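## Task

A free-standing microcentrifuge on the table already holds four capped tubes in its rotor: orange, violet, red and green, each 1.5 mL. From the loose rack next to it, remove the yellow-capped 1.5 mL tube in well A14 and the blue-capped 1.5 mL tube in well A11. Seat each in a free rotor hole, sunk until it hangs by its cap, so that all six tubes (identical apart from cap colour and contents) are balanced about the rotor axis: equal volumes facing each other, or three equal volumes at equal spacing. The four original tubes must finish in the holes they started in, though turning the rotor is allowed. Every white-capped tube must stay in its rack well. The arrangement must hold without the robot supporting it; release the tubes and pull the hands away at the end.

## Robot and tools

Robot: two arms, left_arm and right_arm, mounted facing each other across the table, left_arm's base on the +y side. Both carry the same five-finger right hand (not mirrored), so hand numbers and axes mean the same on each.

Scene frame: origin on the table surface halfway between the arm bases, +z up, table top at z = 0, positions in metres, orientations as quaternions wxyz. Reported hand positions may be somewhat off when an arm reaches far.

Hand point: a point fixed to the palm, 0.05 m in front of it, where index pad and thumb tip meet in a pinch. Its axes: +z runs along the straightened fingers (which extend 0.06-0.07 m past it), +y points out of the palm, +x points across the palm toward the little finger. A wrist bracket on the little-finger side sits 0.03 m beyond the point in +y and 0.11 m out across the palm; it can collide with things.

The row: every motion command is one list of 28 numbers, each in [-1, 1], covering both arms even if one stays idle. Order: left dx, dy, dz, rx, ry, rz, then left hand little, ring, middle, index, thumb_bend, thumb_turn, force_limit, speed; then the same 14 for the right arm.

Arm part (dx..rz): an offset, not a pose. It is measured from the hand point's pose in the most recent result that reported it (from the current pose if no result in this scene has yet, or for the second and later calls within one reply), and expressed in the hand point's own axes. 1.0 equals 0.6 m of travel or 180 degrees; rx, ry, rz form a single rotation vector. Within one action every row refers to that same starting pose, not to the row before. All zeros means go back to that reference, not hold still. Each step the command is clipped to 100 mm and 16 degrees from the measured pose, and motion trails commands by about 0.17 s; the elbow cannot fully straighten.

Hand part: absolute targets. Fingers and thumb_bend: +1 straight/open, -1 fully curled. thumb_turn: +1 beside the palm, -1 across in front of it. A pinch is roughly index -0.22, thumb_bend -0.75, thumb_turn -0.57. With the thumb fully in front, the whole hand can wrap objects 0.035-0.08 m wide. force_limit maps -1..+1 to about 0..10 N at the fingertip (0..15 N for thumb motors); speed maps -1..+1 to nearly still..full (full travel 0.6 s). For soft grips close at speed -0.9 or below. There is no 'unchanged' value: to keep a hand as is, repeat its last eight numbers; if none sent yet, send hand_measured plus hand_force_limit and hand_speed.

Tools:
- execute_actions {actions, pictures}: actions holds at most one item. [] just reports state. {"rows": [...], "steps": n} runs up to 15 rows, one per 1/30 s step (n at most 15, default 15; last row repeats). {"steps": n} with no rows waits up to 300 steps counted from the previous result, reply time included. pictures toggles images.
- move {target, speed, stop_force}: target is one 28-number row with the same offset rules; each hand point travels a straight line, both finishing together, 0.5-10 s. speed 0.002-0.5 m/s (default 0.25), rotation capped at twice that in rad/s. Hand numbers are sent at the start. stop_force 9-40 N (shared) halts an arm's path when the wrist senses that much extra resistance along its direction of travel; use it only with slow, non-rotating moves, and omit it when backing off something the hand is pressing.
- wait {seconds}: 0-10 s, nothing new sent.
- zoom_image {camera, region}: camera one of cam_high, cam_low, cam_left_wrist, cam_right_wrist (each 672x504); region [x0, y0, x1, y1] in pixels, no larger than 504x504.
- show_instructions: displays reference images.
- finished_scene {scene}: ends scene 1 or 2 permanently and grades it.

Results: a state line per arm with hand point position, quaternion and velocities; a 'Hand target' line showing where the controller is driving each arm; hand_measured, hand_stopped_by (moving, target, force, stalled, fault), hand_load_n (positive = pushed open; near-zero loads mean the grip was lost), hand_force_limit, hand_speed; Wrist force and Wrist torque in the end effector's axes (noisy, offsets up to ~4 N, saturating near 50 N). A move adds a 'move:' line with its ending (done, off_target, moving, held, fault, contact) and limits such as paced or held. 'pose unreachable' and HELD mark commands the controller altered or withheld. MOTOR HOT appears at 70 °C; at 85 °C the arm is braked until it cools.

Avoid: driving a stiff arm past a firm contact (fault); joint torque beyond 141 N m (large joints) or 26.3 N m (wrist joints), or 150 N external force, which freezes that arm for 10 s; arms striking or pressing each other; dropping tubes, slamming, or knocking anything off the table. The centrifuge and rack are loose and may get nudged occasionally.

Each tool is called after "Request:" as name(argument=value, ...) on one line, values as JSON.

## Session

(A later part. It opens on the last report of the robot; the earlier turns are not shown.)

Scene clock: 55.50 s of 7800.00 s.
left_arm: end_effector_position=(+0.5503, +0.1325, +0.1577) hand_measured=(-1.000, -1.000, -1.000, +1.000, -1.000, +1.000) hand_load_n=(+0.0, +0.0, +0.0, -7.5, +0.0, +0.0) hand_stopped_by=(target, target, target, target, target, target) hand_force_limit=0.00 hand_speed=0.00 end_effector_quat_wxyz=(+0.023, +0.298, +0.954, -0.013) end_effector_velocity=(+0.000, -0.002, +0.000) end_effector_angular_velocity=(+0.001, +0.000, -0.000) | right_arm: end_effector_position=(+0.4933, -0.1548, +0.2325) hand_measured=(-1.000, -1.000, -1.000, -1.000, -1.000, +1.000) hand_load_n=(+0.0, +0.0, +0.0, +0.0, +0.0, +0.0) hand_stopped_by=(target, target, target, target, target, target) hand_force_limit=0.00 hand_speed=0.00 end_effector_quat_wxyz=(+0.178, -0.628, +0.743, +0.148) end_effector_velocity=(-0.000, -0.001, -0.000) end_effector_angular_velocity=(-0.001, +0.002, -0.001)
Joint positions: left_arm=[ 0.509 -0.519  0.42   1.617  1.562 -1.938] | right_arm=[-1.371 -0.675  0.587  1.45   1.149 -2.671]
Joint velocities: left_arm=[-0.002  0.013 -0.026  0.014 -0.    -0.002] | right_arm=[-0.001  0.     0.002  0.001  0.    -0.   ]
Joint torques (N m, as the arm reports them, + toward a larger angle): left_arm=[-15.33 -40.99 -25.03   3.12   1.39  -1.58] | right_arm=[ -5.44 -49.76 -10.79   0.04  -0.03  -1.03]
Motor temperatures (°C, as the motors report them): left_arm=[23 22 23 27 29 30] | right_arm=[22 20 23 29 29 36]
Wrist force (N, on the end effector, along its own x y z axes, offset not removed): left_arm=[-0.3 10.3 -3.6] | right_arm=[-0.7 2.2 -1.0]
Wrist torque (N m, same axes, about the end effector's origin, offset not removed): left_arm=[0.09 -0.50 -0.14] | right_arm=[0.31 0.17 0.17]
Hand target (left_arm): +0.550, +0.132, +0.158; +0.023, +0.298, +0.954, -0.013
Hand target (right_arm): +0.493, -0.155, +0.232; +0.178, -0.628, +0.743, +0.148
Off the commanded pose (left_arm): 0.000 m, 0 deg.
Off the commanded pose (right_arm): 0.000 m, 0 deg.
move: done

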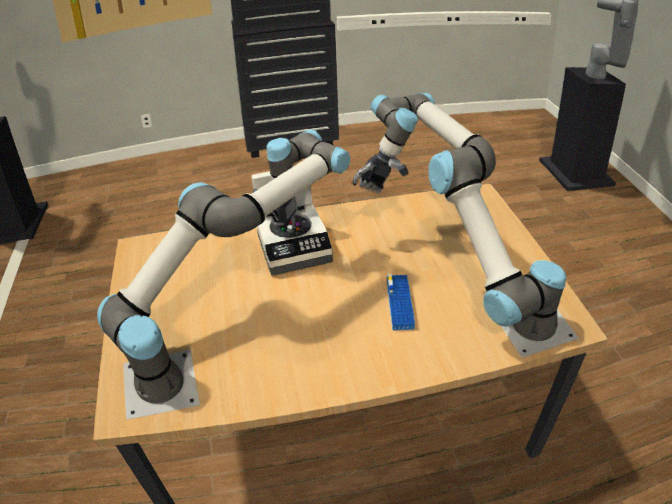

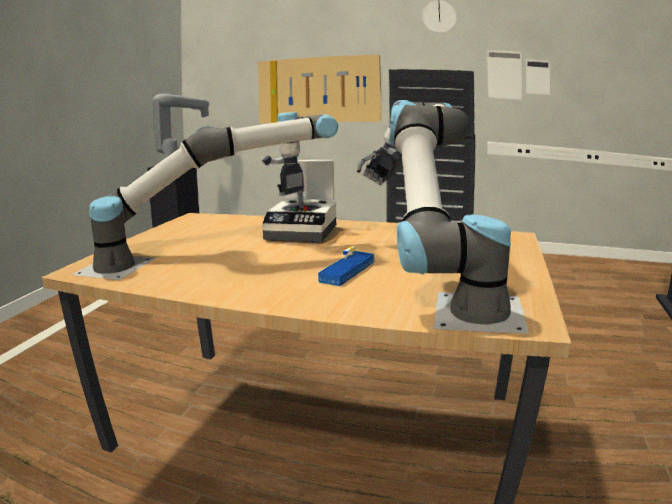

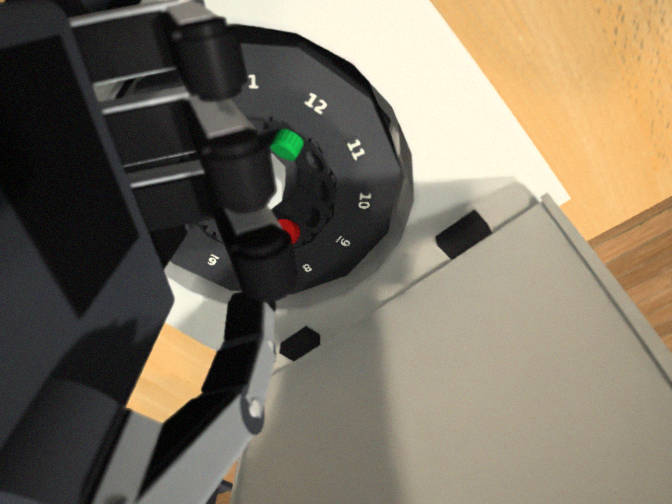

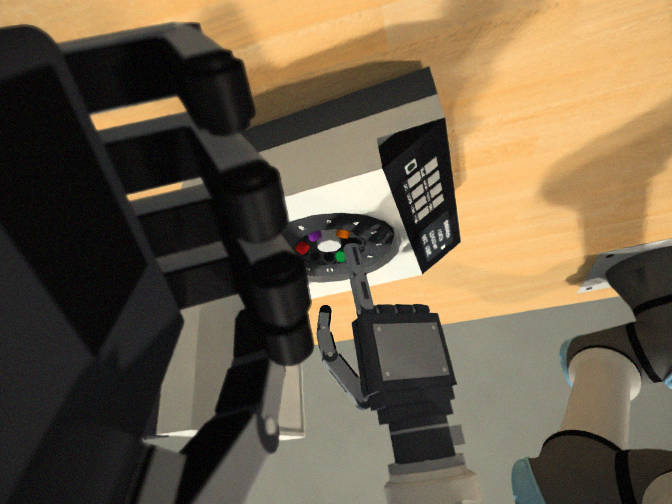

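Request:
move(target=[-0.02,0.001,-0.001,0,0,0,-1,-1,-1,1,-1,1,0,0,0,0,0,0,0,0,-1,-1,-1,-1,-1,1,0,0], speed=0.015, stop_force=12)

Request:
move(target=[0.03,0.005,-0.04,0,0,0,-1,-1,-1,1,-1,1,0,0,0,0,0,0,0,0,-1,-1,-1,-1,-1,1,0,0], speed=0.04)

Request:
move(target=[0.13,-0.06,-0.1,0,0,0,-1,-1,-1,1,-1,1,0,0,0,0,0,0,0,0,-1,-1,-1,-1,-1,1,0,0], speed=0.15)

Request:
zoom_image(camera="cam_right_wrist", region=[260,180,420,300])

Scene clock: 57.77 s of 7800.00 s.
left_arm: end_effector_position=(+0.5603, +0.1264, +0.1589) hand_measured=(-1.000, -1.000, -1.000, +1.000, -1.000, +1.000) hand_load_n=(+0.0, +0.0, +0.0, +0.0, +0.0, +0.0) hand_stopped_by=(target, target, target, target, target, target) hand_force_limit=0.00 hand_speed=0.00 end_effector_quat_wxyz=(+0.024, +0.298, +0.954, -0.013) end_effector_velocity=(+0.002, -0.001, +0.000) end_effector_angular_velocity=(+0.002, +0.002, +0.001) | right_arm: end_effector_position=(+0.4933, -0.1548, +0.2325) hand_measured=(-1.000, -1.000, -1.000, -1.000, -1.000, +1.000) hand_load_n=(+0.0, +0.0, +0.0, +0.0, +0.0, +0.0) hand_stopped_by=(target, target, target, target, target, target) hand_force_limit=0.00 hand_speed=0.00 end_effector_quat_wxyz=(+0.178, -0.628, +0.743, +0.148) end_effector_velocity=(+0.001, -0.000, +0.000) end_effector_angular_velocity=(-0.000, -0.002, -0.000)
Joint positions: left_arm=[ 0.516 -0.437  0.256  1.699  1.562 -1.931] | right_arm=[-1.371 -0.675  0.587  1.45   1.149 -2.671]
Joint velocities: left_arm=[ 0.002  0.029 -0.059  0.032  0.     0.   ] | right_arm=[-0.    -0.    -0.001 -0.001  0.001 -0.   ]
Joint torques (N m, as the arm reports them, + toward a larger angle): left_arm=[  9.03 -45.97 -26.66   3.82  -1.13   1.88] | right_arm=[ -5.05 -50.48  -9.98   0.13  -0.14  -0.92]
Motor temperatures (°C, as the motors report them): left_arm=[23 22 23 27 29 30] | right_arm=[22 20 23 29 29 36]
Wrist force (N, on the end effector, along its own x y z axes, offset not removed): left_arm=[2.6 2.8 1.9] | right_arm=[0.9 4.4 -2.0]
Wrist torque (N m, same axes, about the end effector's origin, offset not removed): left_arm=[0.25 -0.39 0.18] | right_arm=[0.89 -0.02 0.42]
Hand target (left_arm): +0.560, +0.126, +0.159; +0.023, +0.298, +0.954, -0.013
Hand target (right_arm): +0.493, -0.155, +0.232; +0.178, -0.628, +0.743, +0.148
Off the commanded pose (left_arm): 0.000 m, 0 deg.
Off the commanded pose (right_arm): 0.000 m, 0 deg.
move: done

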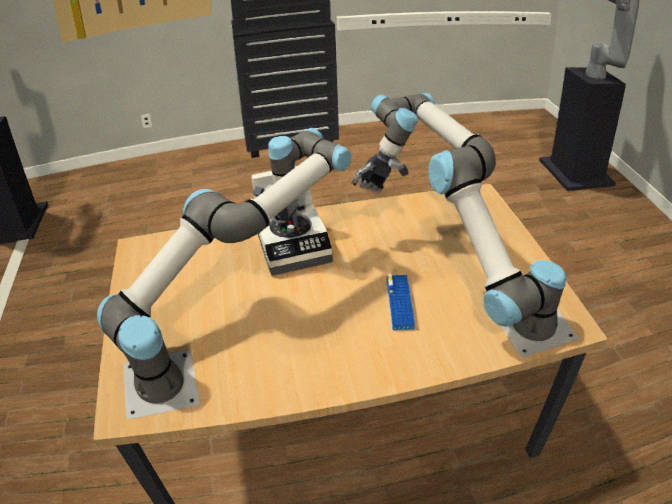

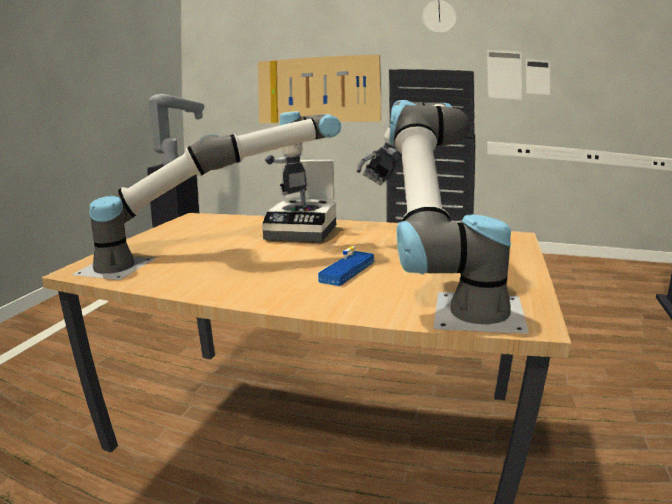

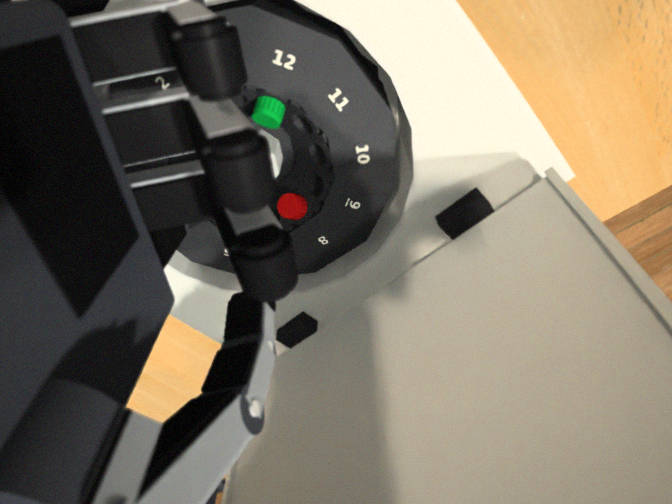

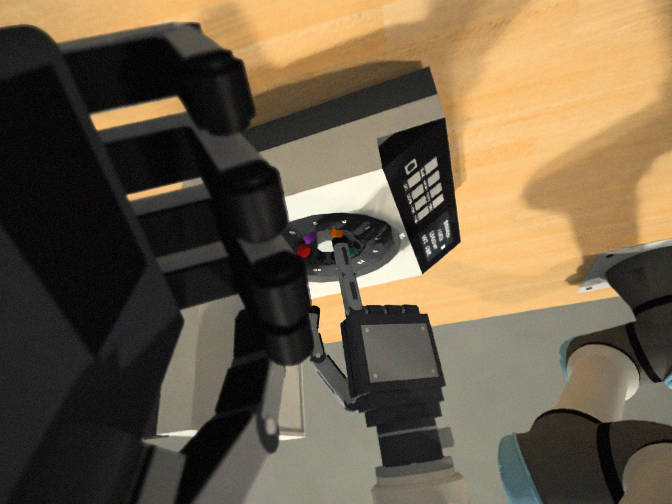

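Scene clock: 58.90 s of 7800.00 s.
left_arm: end_effector_position=(+0.5464, +0.1399, +0.1817) hand_measured=(-1.000, -1.000, -1.000, +1.000, -1.000, +1.000) hand_load_n=(+0.0, +0.0, +0.0, +0.0, +0.0, +0.0) hand_stopped_by=(target, target, target, target, target, target) hand_force_limit=0.00 hand_speed=0.00 end_effector_quat_wxyz=(+0.023, +0.298, +0.954, -0.013) end_effector_velocity=(-0.001, +0.001, +0.001) end_effector_angular_velocity=(-0.001, -0.001, -0.001) | right_arm: end_effector_position=(+0.4933, -0.1548, +0.2325) hand_measured=(-1.000, -1.000, -1.000, -1.000, -1.000, +1.000) hand_load_n=(+0.0, +0.0, +0.0, +0.0, +0.0, +0.0) hand_stopped_by=(target, target, target, target, target, target) hand_force_limit=0.00 hand_speed=0.00 end_effector_quat_wxyz=(+0.178, -0.628, +0.743, +0.148) end_effector_velocity=(-0.000, -0.000, -0.001) end_effector_angular_velocity=(-0.001, +0.001, +0.000)
Joint positions: left_arm=[ 0.51  -0.55   0.419  1.649  1.562 -1.937] | right_arm=[-1.371 -0.675  0.587  1.45   1.149 -2.671]
Joint velocities: left_arm=[-0.001 -0.008  0.012 -0.005 -0.001  0.   ] | right_arm=[ 0.    -0.     0.002 -0.001  0.     0.   ]
Joint torques (N m, as the arm reports them, + toward a larger angle): left_arm=[-11.52 -59.22  -9.94   0.75  -2.08  -1.75] | right_arm=[ -5.7  -49.31 -10.68   0.14  -0.11  -0.8 ]
Motor temperatures (°C, as the motors report them): left_arm=[23 22 23 27 29 30] | right_arm=[22 20 23 29 29 36]
Wrist force (N, on the end effector, along its own x y z axes, offset not removed): left_arm=[2.8 4.8 2.3] | right_arm=[-0.2 -0.3 -0.1]
Wrist torque (N m, same axes, about the end effector's origin, offset not removed): left_arm=[0.61 -0.48 0.28] | right_arm=[-0.03 0.11 0.10]
Hand target (left_arm): +0.546, +0.140, +0.182; +0.024, +0.298, +0.954, -0.013
Hand target (right_arm): +0.493, -0.155, +0.232; +0.178, -0.628, +0.743, +0.148
Off the commanded pose (left_arm): 0.000 m, 0 deg.
Off the commanded pose (right_arm): 0.000 m, 0 deg.
move: done

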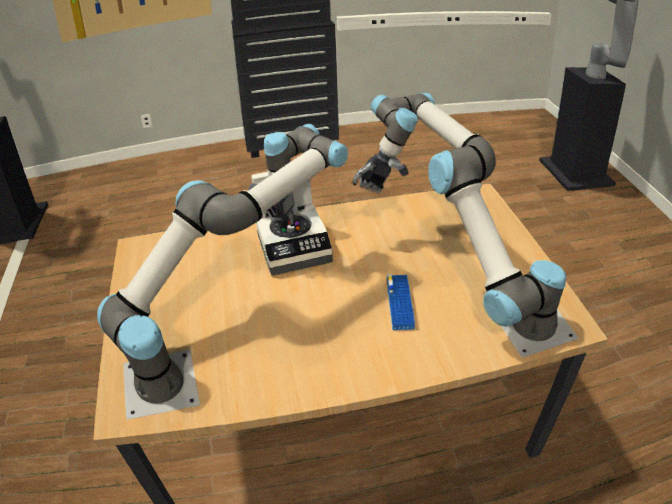

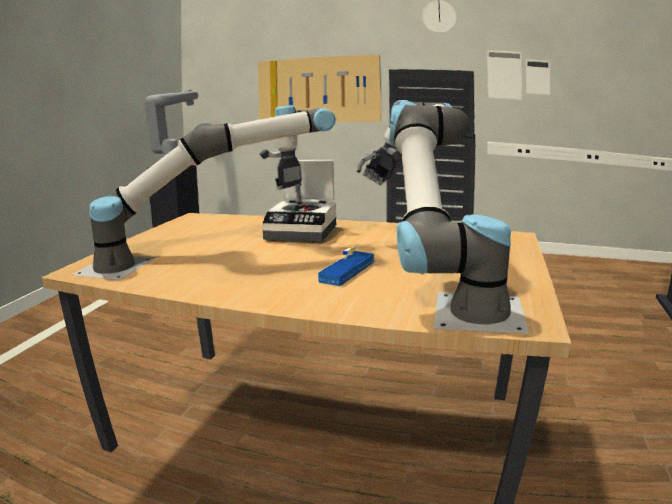

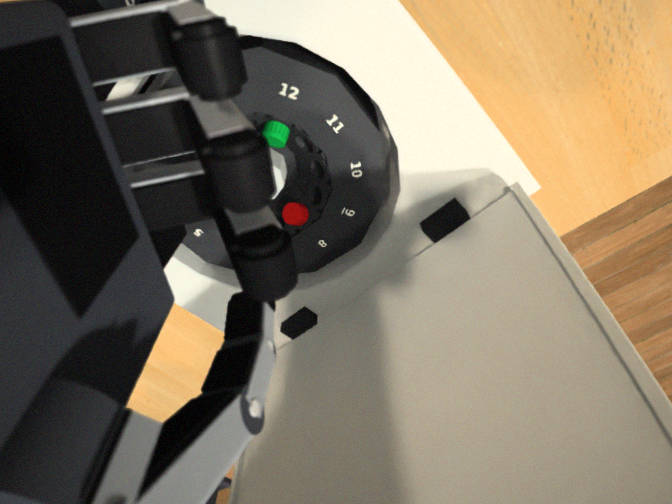

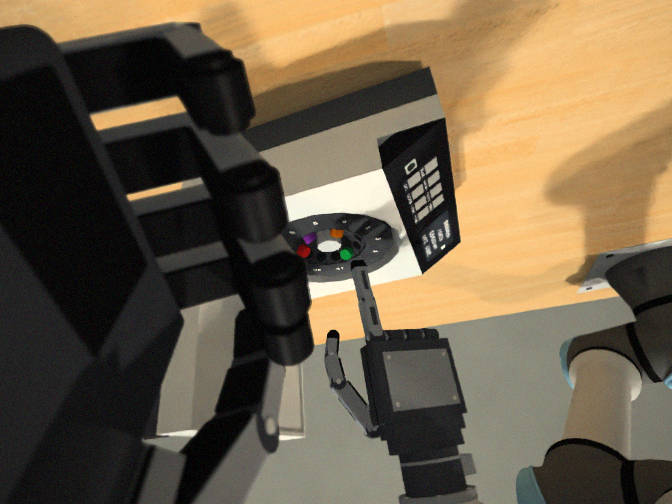

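Scene clock: 60.13 s of 7800.00 s.
left_arm: end_effector_position=(+0.4597, +0.1568, +0.2378) hand_measured=(-1.000, -1.000, -1.000, +1.000, -1.000, +1.000) hand_load_n=(+0.0, +0.0, +0.0, +0.0, +0.0, +0.0) hand_stopped_by=(target, target, target, target, target, target) hand_force_limit=0.00 hand_speed=0.00 end_effector_quat_wxyz=(+0.023, +0.298, +0.954, -0.013) end_effector_velocity=(-0.001, +0.000, +0.001) end_effector_angular_velocity=(-0.000, -0.001, -0.000) | right_arm: end_effector_position=(+0.4933, -0.1548, +0.2325) hand_measured=(-1.000, -1.000, -1.000, -1.000, -1.000, +1.000) hand_load_n=(+0.0, +0.0, +0.0, +0.0, +0.0, +0.0) hand_stopped_by=(target, target, target, target, target, target) hand_force_limit=0.00 hand_speed=0.00 end_effector_quat_wxyz=(+0.178, -0.628, +0.743, +0.148) end_effector_velocity=(-0.000, +0.000, +0.000) end_effector_angular_velocity=(+0.001, +0.000, +0.001)
Joint positions: left_arm=[ 0.404 -0.834  0.797  1.557  1.556 -2.043] | right_arm=[-1.371 -0.675  0.587  1.45   1.149 -2.671]
Joint velocities: left_arm=[-0.002 -0.004  0.005 -0.002 -0.001 -0.002] | right_arm=[ 0.001 -0.    -0.     0.001 -0.001  0.   ]
Joint torques (N m, as the arm reports them, + toward a larger angle): left_arm=[-11.69 -51.84 -11.28   0.78  -2.11  -2.02] | right_arm=[ -5.34 -49.71 -10.96   0.14  -0.12  -0.89]
Motor temperatures (°C, as the motors report them): left_arm=[23 22 23 27 29 30] | right_arm=[22 20 23 29 29 36]
Wrist force (N, on the end effector, along its own x y z axes, offset not removed): left_arm=[-0.4 5.0 2.8] | right_arm=[1.6 2.7 -2.0]
Wrist torque (N m, same axes, about the end effector's origin, offset not removed): left_arm=[0.63 0.06 0.10] | right_arm=[0.47 -0.10 0.24]
Hand target (left_arm): +0.460, +0.157, +0.238; +0.023, +0.298, +0.954, -0.013
Hand target (right_arm): +0.493, -0.155, +0.232; +0.178, -0.628, +0.743, +0.148
Off the commanded pose (left_arm): 0.000 m, 0 deg.
Off the commanded pose (right_arm): 0.000 m, 0 deg.
move: done

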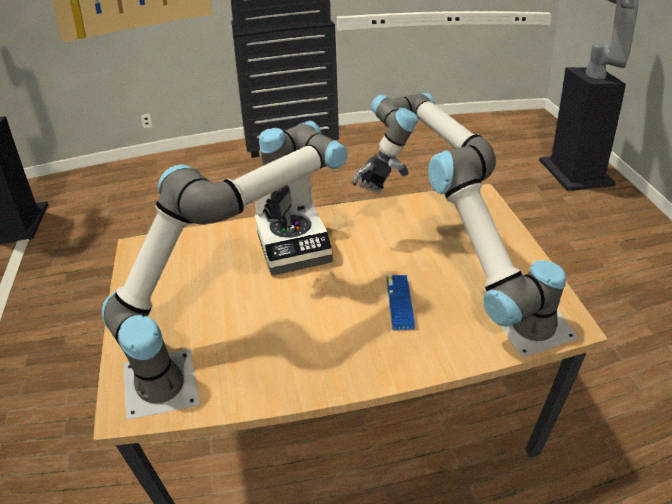

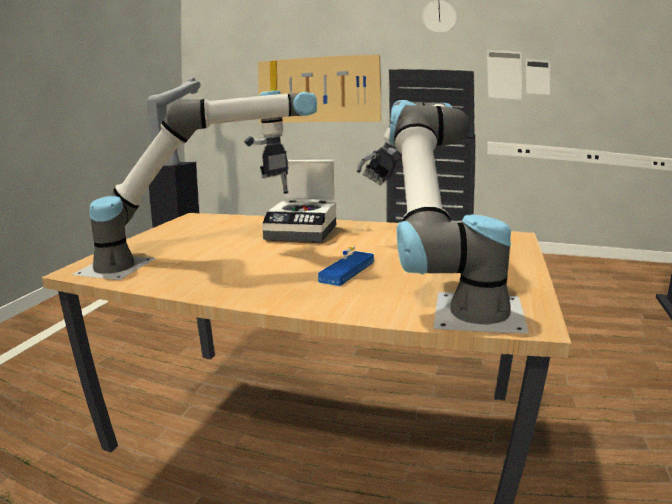

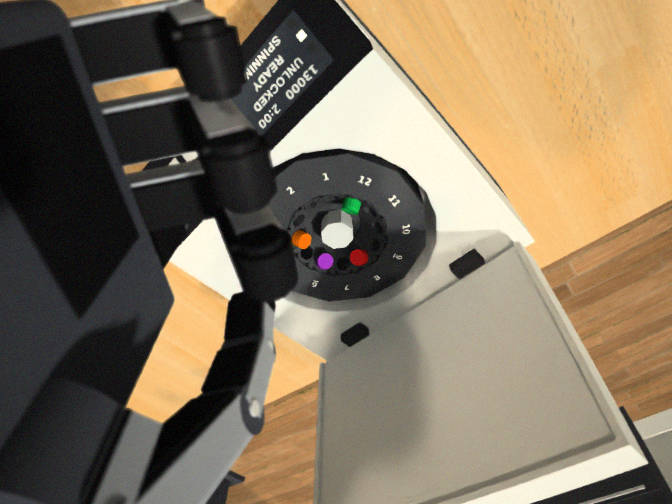

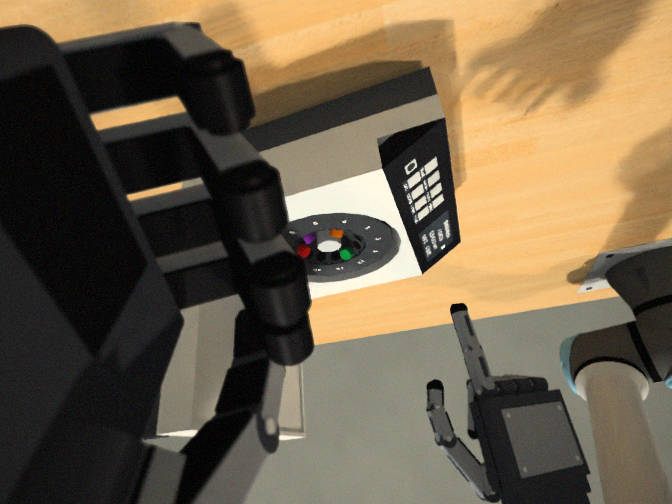

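Region (260, 180, 420, 300) of cam_right_wrist's 672x504 image, scaled by 3.150, with more detail than that image has; it fills the top 378 rows of this view, and the rest is white.

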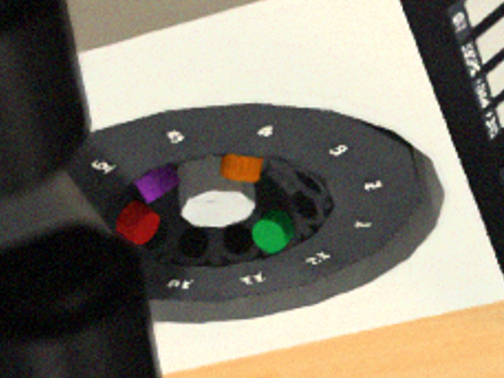

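Request:
move(target=[0.032,-0.635,0.203,0.376,-0.071,-0.13,-1,-1,-1,0.2,-0.75,-0.57,0,0,0,0,0,0,0,0,-1,-1,-1,-1,-1,1,0,0], speed=0.25)

Scene clock: 66.63 s of 7800.00 s.
left_arm: end_effector_position=(+0.2317, -0.1501, +0.1188) hand_measured=(-1.000, -1.000, -1.000, +0.200, -0.750, -0.570) hand_load_n=(+0.0, +0.0, +0.0, +0.0, +0.0, +0.0) hand_stopped_by=(target, target, target, target, target, target) hand_force_limit=0.00 hand_speed=0.00 end_effector_quat_wxyz=(-0.049, +0.070, +0.816, -0.572) end_effector_velocity=(-0.001, -0.001, -0.001) end_effector_angular_velocity=(-0.005, +0.000, +0.002) | right_arm: end_effector_position=(+0.4933, -0.1548, +0.2325) hand_measured=(-1.000, -1.000, -1.000, -1.000, -1.000, +1.000) hand_load_n=(+0.0, +0.0, +0.0, +0.0, +0.0, +0.0) hand_stopped_by=(target, target, target, target, target, target) hand_force_limit=0.00 hand_speed=0.00 end_effector_quat_wxyz=(+0.178, -0.628, +0.743, +0.148) end_effector_velocity=(-0.000, +0.000, +0.000) end_effector_angular_velocity=(-0.000, +0.000, +0.000)
Joint positions: left_arm=[ 0.107 -0.997  1.433 -0.065  1.915 -3.011] | right_arm=[-1.371 -0.675  0.587  1.45   1.149 -2.671]
Joint velocities: left_arm=[-0.003  0.     0.006 -0.012 -0.004 -0.003] | right_arm=[ 0. -0. -0.  0.  0.  0.]
Joint torques (N m, as the arm reports them, + toward a larger angle): left_arm=[-11.61 -32.06  -9.82  -2.04  -1.67  -1.78] | right_arm=[ -5.16 -50.58 -10.51   0.15  -0.21  -0.92]
Motor temperatures (°C, as the motors report them): left_arm=[23 22 23 27 29 30] | right_arm=[22 20 23 29 29 36]
Wrist force (N, on the end effector, along its own x y z axes, offset not removed): left_arm=[0.6 0.5 2.9] | right_arm=[0.8 4.3 -1.1]
Wrist torque (N m, same axes, about the end effector's origin, offset not removed): left_arm=[-0.08 -0.27 0.10] | right_arm=[0.69 0.06 0.21]
Hand target (left_arm): +0.232, -0.150, +0.119; -0.049, +0.070, +0.816, -0.572
Hand target (right_arm): +0.493, -0.155, +0.232; +0.178, -0.628, +0.743, +0.148
Off the commanded pose (left_arm): 0.000 m, 0 deg.
Off the commanded pose (right_arm): 0.000 m, 0 deg.
move: done

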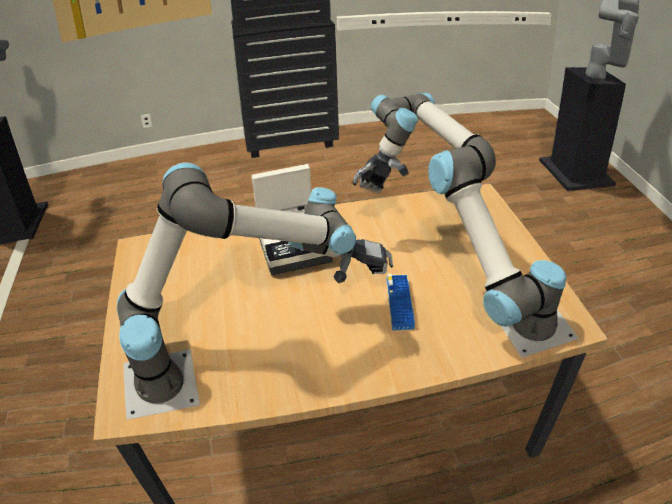

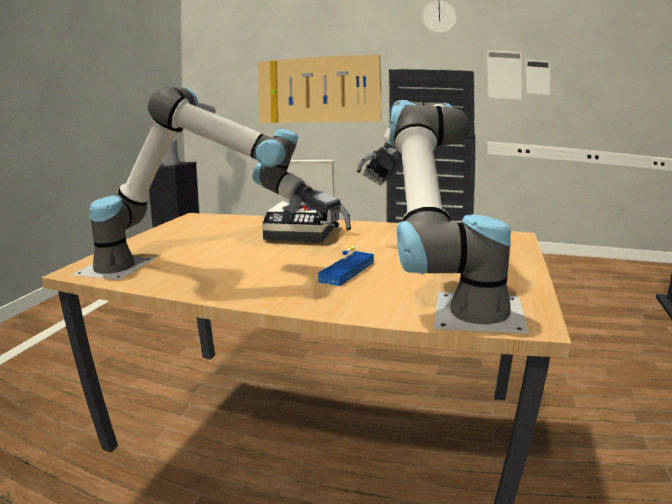

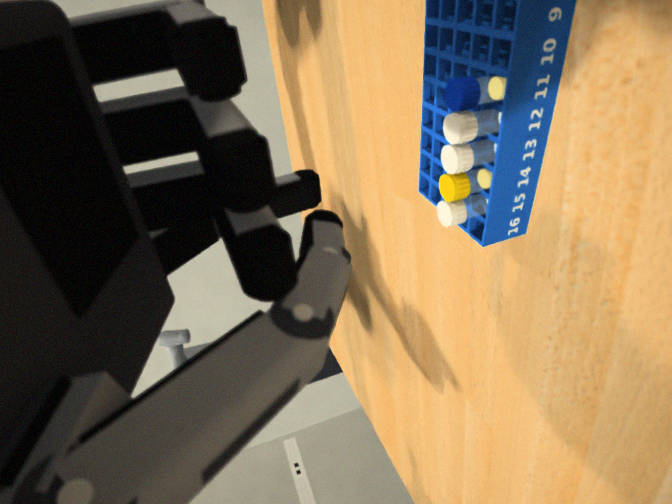

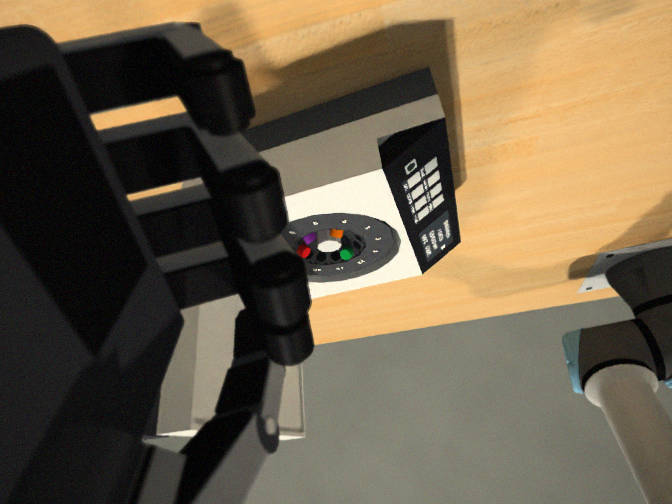

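Request:
move(target=[-0.02,0.0685,0.046,0,0,0,-1,-1,-1,0.2,-0.75,-0.57,0,0,0,0,0,0,0,0,-1,-1,-1,-1,-1,1,0,0], speed=0.1)

Request:
zoom_image(camera="cam_left_wrist", region=[260,100,460,300])

Request:
zoom_image(camera="cam_high", region=[350,240,430,300])

Scene clock: 68.97 s of 7800.00 s.
left_arm: end_effector_position=(+0.2416, -0.1638, +0.0709) hand_measured=(-1.000, -1.000, -1.000, +0.200, -0.750, -0.570) hand_load_n=(+0.0, +0.0, +0.0, +0.0, +0.0, +0.0) hand_stopped_by=(target, target, target, target, target, target) hand_force_limit=0.00 hand_speed=0.00 end_effector_quat_wxyz=(-0.049, +0.070, +0.816, -0.572) end_effector_velocity=(+0.001, -0.000, -0.002) end_effector_angular_velocity=(+0.001, +0.000, +0.001) | right_arm: end_effector_position=(+0.4933, -0.1548, +0.2325) hand_measured=(-1.000, -1.000, -1.000, -1.000, -1.000, +1.000) hand_load_n=(+0.0, +0.0, +0.0, +0.0, +0.0, +0.0) hand_stopped_by=(target, target, target, target, target, target) hand_force_limit=0.00 hand_speed=0.00 end_effector_quat_wxyz=(+0.178, -0.628, +0.743, +0.148) end_effector_velocity=(-0.000, +0.000, -0.000) end_effector_angular_velocity=(-0.001, -0.000, +0.000)
Joint positions: left_arm=[ 0.119 -0.909  1.42  -0.138  1.926 -3.006] | right_arm=[-1.371 -0.675  0.587  1.45   1.149 -2.671]
Joint velocities: left_arm=[ 0.001  0.004 -0.002 -0.001  0.001  0.   ] | right_arm=[ 0.001  0.     0.001 -0.001  0.001  0.   ]
Joint torques (N m, as the arm reports them, + toward a larger angle): left_arm=[  9.99 -35.83 -27.41  -2.43   2.3    1.75] | right_arm=[ -4.51 -49.64 -11.06   0.03  -0.03  -1.  ]
Motor temperatures (°C, as the motors report them): left_arm=[23 22 23 27 29 30] | right_arm=[22 20 23 29 29 36]
Wrist force (N, on the end effector, along its own x y z axes, offset not removed): left_arm=[1.7 3.9 0.5] | right_arm=[2.5 2.4 -1.3]
Wrist torque (N m, same axes, about the end effector's origin, offset not removed): left_arm=[0.55 -0.24 0.21] | right_arm=[0.51 -0.33 0.37]
Hand target (left_arm): +0.242, -0.164, +0.071; -0.049, +0.070, +0.816, -0.572
Hand target (right_arm): +0.493, -0.155, +0.232; +0.178, -0.628, +0.743, +0.148
Off the commanded pose (left_arm): 0.000 m, 0 deg.
Off the commanded pose (right_arm): 0.000 m, 0 deg.
move: done

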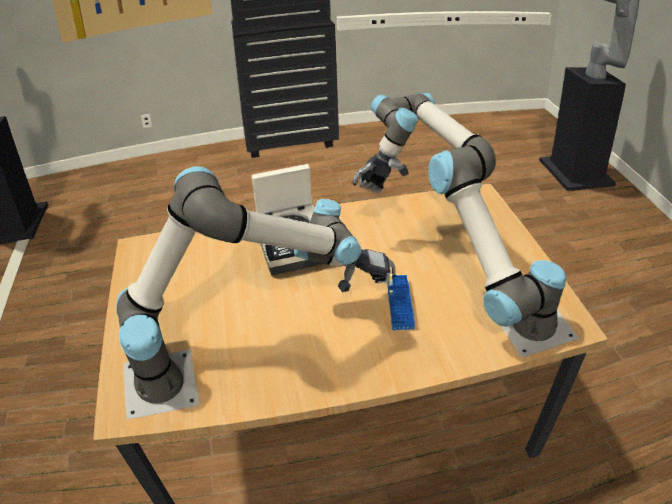

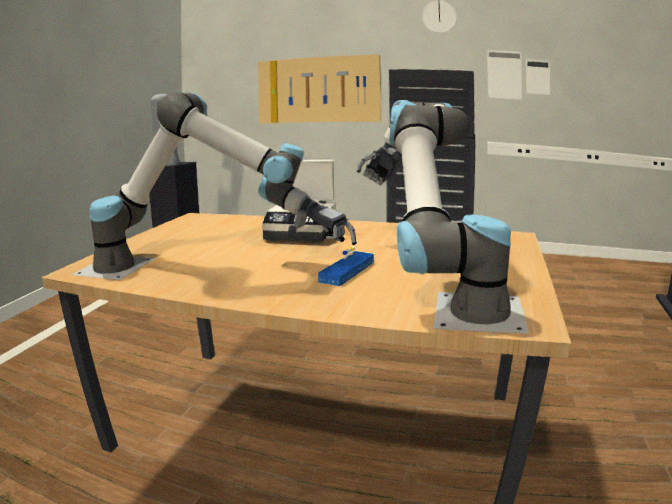

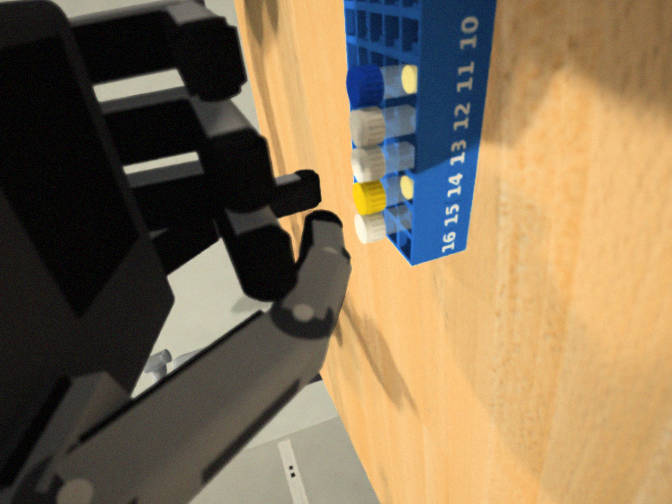

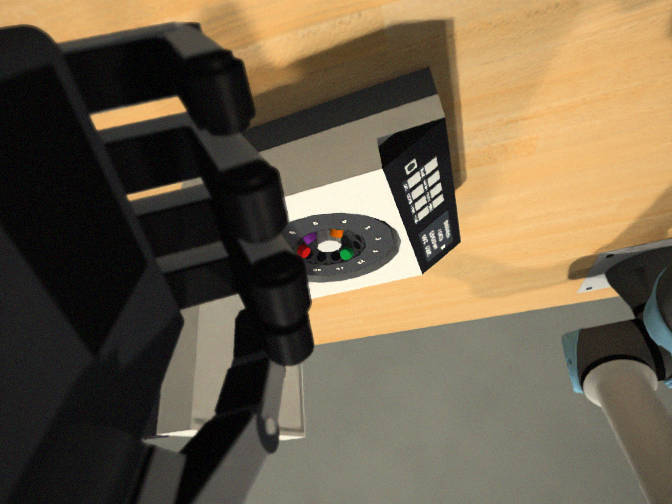

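Region (260, 100, 460, 300) of cam_left_wrist's 672x504 image, scaled by 2.520, with more detail than that image has.

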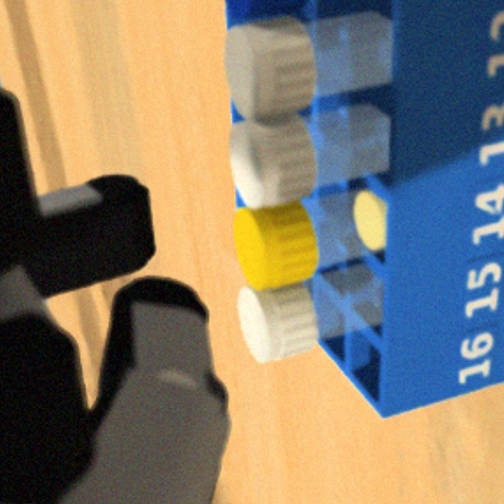

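Region (350, 240, 430, 300) of cam_high's 672x504 image, scaled by 6.300, with more detail than that image has; it fills the top 378 rows of this view, and the rest is white.

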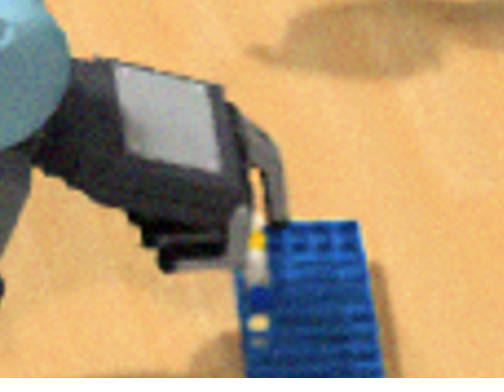

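Request:
move(target=[-0.006,0.0185,-0.002,0,0,0,-1,-1,-1,0.2,-0.75,-0.57,0,0,0,0,0,0,0,0,-1,-1,-1,-1,-1,1,0,0], speed=0.04)

Request:
move(target=[0,0.0235,0.0086,0,0,0,-1,-1,-1,0.2,-0.75,-0.57,0,0,0,0,0,0,0,0,-1,-1,-1,-1,-1,1,0,0], speed=0.015, stop_force=9)

Request:
zoom_image(camera="cam_left_wrist", region=[240,100,440,300])

Scene clock: 71.63 s of 7800.00 s.
left_arm: end_effector_position=(+0.2459, -0.1596, +0.0611) hand_measured=(-1.000, -1.000, -1.000, +0.200, -0.750, -0.570) hand_load_n=(+0.0, +0.0, +0.0, +0.0, +0.0, +0.0) hand_stopped_by=(target, target, target, target, target, target) hand_force_limit=0.00 hand_speed=0.00 end_effector_quat_wxyz=(-0.049, +0.070, +0.816, -0.572) end_effector_velocity=(+0.001, +0.001, -0.002) end_effector_angular_velocity=(+0.000, +0.000, +0.001) | right_arm: end_effector_position=(+0.4933, -0.1548, +0.2325) hand_measured=(-1.000, -1.000, -1.000, -1.000, -1.000, +1.000) hand_load_n=(+0.0, +0.0, +0.0, +0.0, +0.0, +0.0) hand_stopped_by=(target, target, target, target, target, target) hand_force_limit=0.00 hand_speed=0.00 end_effector_quat_wxyz=(+0.178, -0.628, +0.743, +0.148) end_effector_velocity=(-0.000, +0.000, -0.000) end_effector_angular_velocity=(-0.000, +0.001, +0.001)
Joint positions: left_arm=[ 0.128 -0.901  1.435 -0.16   1.935 -3.002] | right_arm=[-1.371 -0.675  0.587  1.45   1.149 -2.671]
Joint velocities: left_arm=[ 0.002  0.001  0.003 -0.004  0.001  0.   ] | right_arm=[ 0.001  0.     0.001  0.    -0.    -0.   ]
Joint torques (N m, as the arm reports them, + toward a larger angle): left_arm=[ 10.41 -33.63 -10.    -2.37   2.29   1.61] | right_arm=[ -5.31 -50.37 -11.06   0.01   0.11  -1.  ]
Motor temperatures (°C, as the motors report them): left_arm=[23 22 23 27 29 30] | right_arm=[22 20 23 29 29 36]
Wrist force (N, on the end effector, along its own x y z axes, offset not removed): left_arm=[-0.6 2.6 3.5] | right_arm=[0.1 2.0 -0.5]
Wrist torque (N m, same axes, about the end effector's origin, offset not removed): left_arm=[0.26 0.08 0.06] | right_arm=[0.32 -0.02 0.06]
Hand target (left_arm): +0.246, -0.160, +0.061; -0.049, +0.070, +0.816, -0.572
Hand target (right_arm): +0.493, -0.155, +0.232; +0.178, -0.628, +0.743, +0.148
Off the commanded pose (left_arm): 0.000 m, 0 deg.
Off the commanded pose (right_arm): 0.000 m, 0 deg.
move: done

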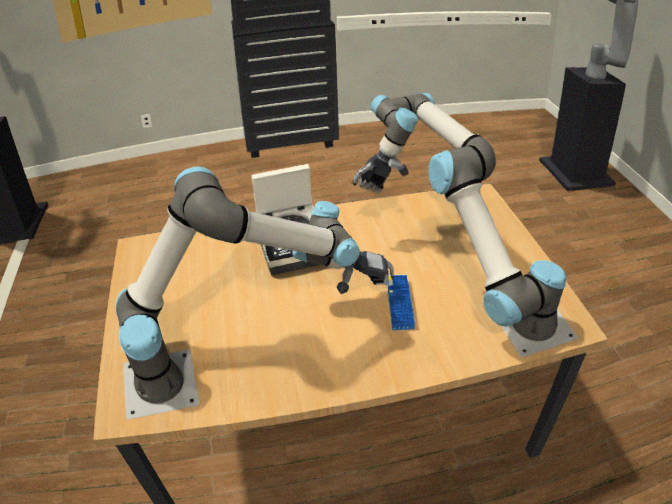

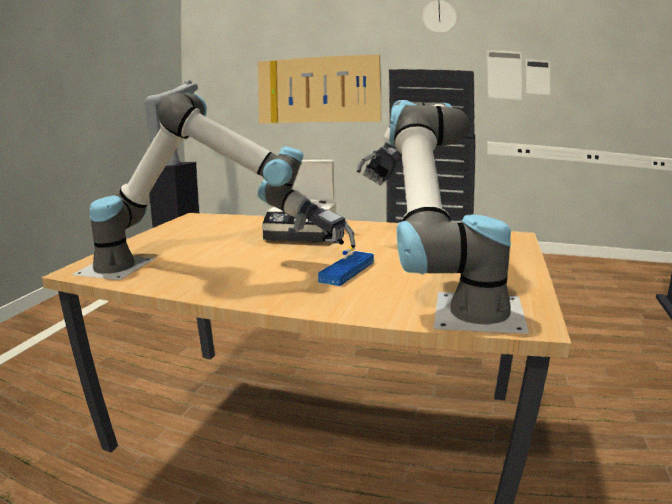

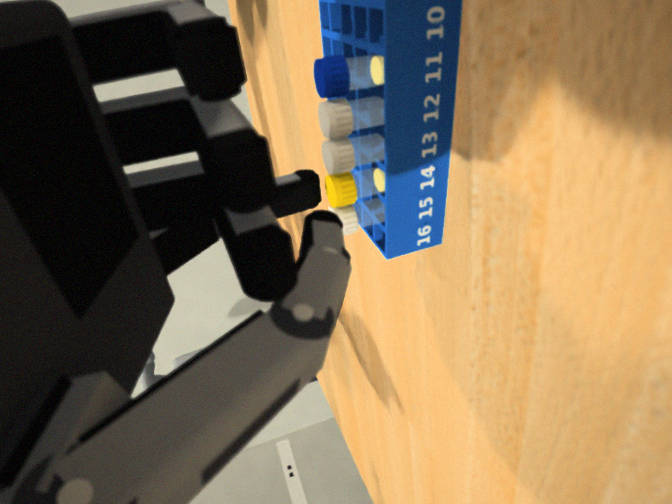

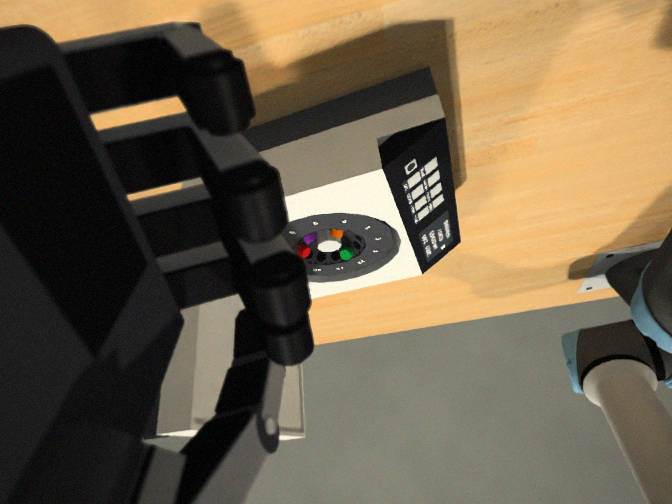

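Scene clock: 72.33 s of 7800.00 s.
left_arm: end_effector_position=(+0.2459, -0.1596, +0.0562) hand_measured=(-1.000, -1.000, -1.000, +0.200, -0.750, -0.570) hand_load_n=(+0.0, +0.0, +0.0, +5.5, +0.0, +0.0) hand_stopped_by=(target, target, target, target, target, target) hand_force_limit=0.00 hand_speed=0.00 end_effector_quat_wxyz=(-0.049, +0.070, +0.816, -0.572) end_effector_velocity=(+0.001, +0.001, +0.005) end_effector_angular_velocity=(+0.003, +0.000, +0.002) | right_arm: end_effector_position=(+0.4933, -0.1548, +0.2325) hand_measured=(-1.000, -1.000, -1.000, -1.000, -1.000, +1.000) hand_load_n=(+0.0, +0.0, +0.0, +0.0, +0.0, +0.0) hand_stopped_by=(target, target, target, target, target, target) hand_force_limit=0.00 hand_speed=0.00 end_effector_quat_wxyz=(+0.178, -0.628, +0.743, +0.148) end_effector_velocity=(+0.000, +0.000, +0.000) end_effector_angular_velocity=(+0.000, -0.001, +0.000)
Joint positions: left_arm=[ 0.128 -0.895  1.439 -0.17   1.935 -3.002] | right_arm=[-1.371 -0.675  0.587  1.45   1.149 -2.671]
Joint velocities: left_arm=[ 0.001 -0.007 -0.004  0.014 -0.001  0.   ] | right_arm=[ 0.    -0.    -0.    -0.001 -0.    -0.   ]
Joint torques (N m, as the arm reports them, + toward a larger angle): left_arm=[  1.7  -41.13 -20.72   3.7    0.87   0.98] | right_arm=[ -5.43 -49.26 -11.26   0.08  -0.04  -0.97]
Motor temperatures (°C, as the motors report them): left_arm=[23 22 23 27 29 30] | right_arm=[22 20 23 29 29 36]
Wrist force (N, on the end effector, along its own x y z axes, offset not removed): left_arm=[-0.8 -9.1 -0.7] | right_arm=[2.5 2.3 -5.9]
Wrist torque (N m, same axes, about the end effector's origin, offset not removed): left_arm=[0.81 0.11 0.07] | right_arm=[0.87 -0.19 0.36]
Hand target (left_arm): +0.246, -0.160, +0.057; -0.049, +0.070, +0.816, -0.572
Hand target (right_arm): +0.493, -0.155, +0.232; +0.178, -0.628, +0.743, +0.148
Off the commanded pose (left_arm): 0.010 m, 0 deg.
Off the commanded pose (right_arm): 0.000 m, 0 deg.
move: contact (left_arm)

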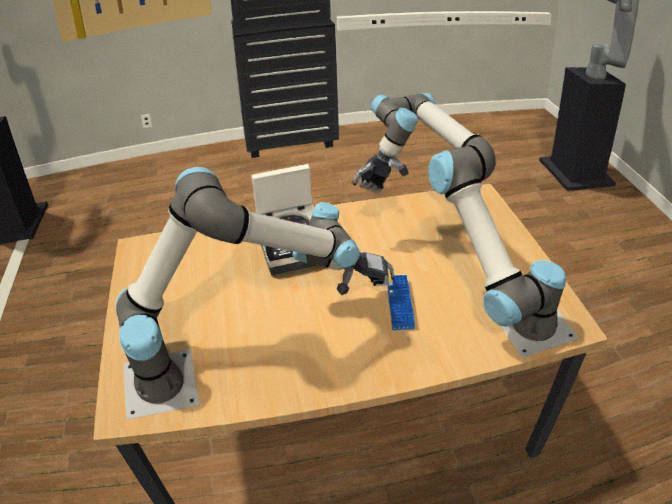

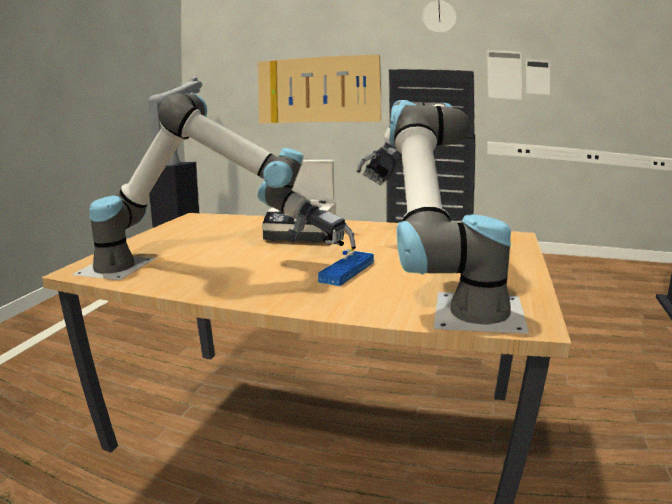

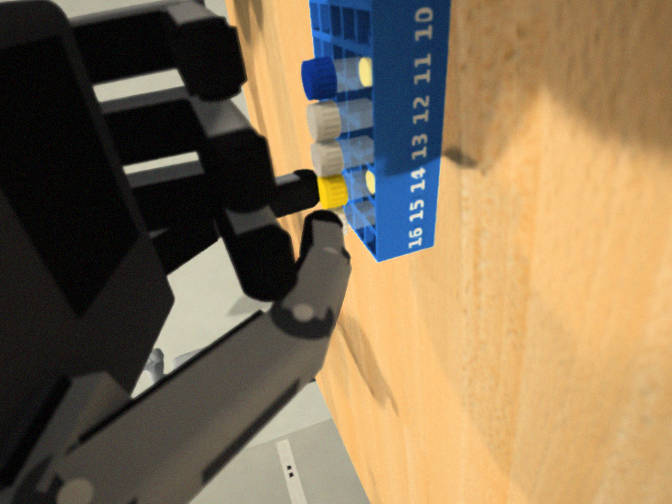

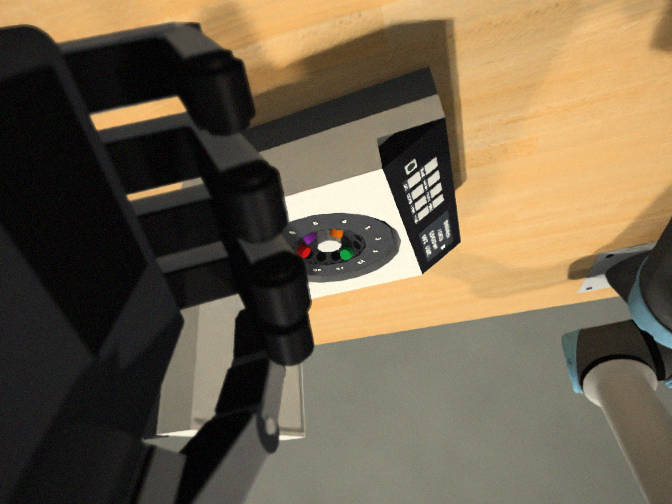

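Region (240, 100, 440, 300) of cam_left_wrist's 672x504 image, scaled by 2.520, with more detail than that image has.

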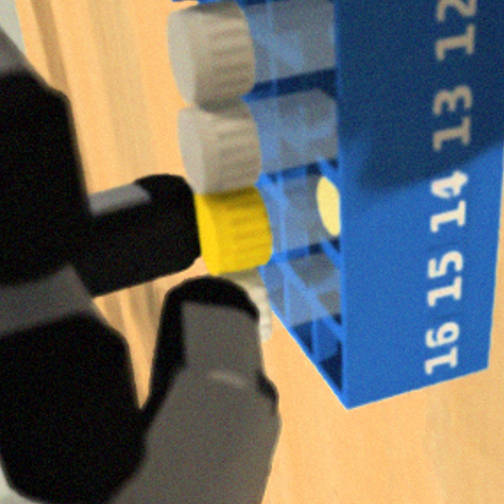

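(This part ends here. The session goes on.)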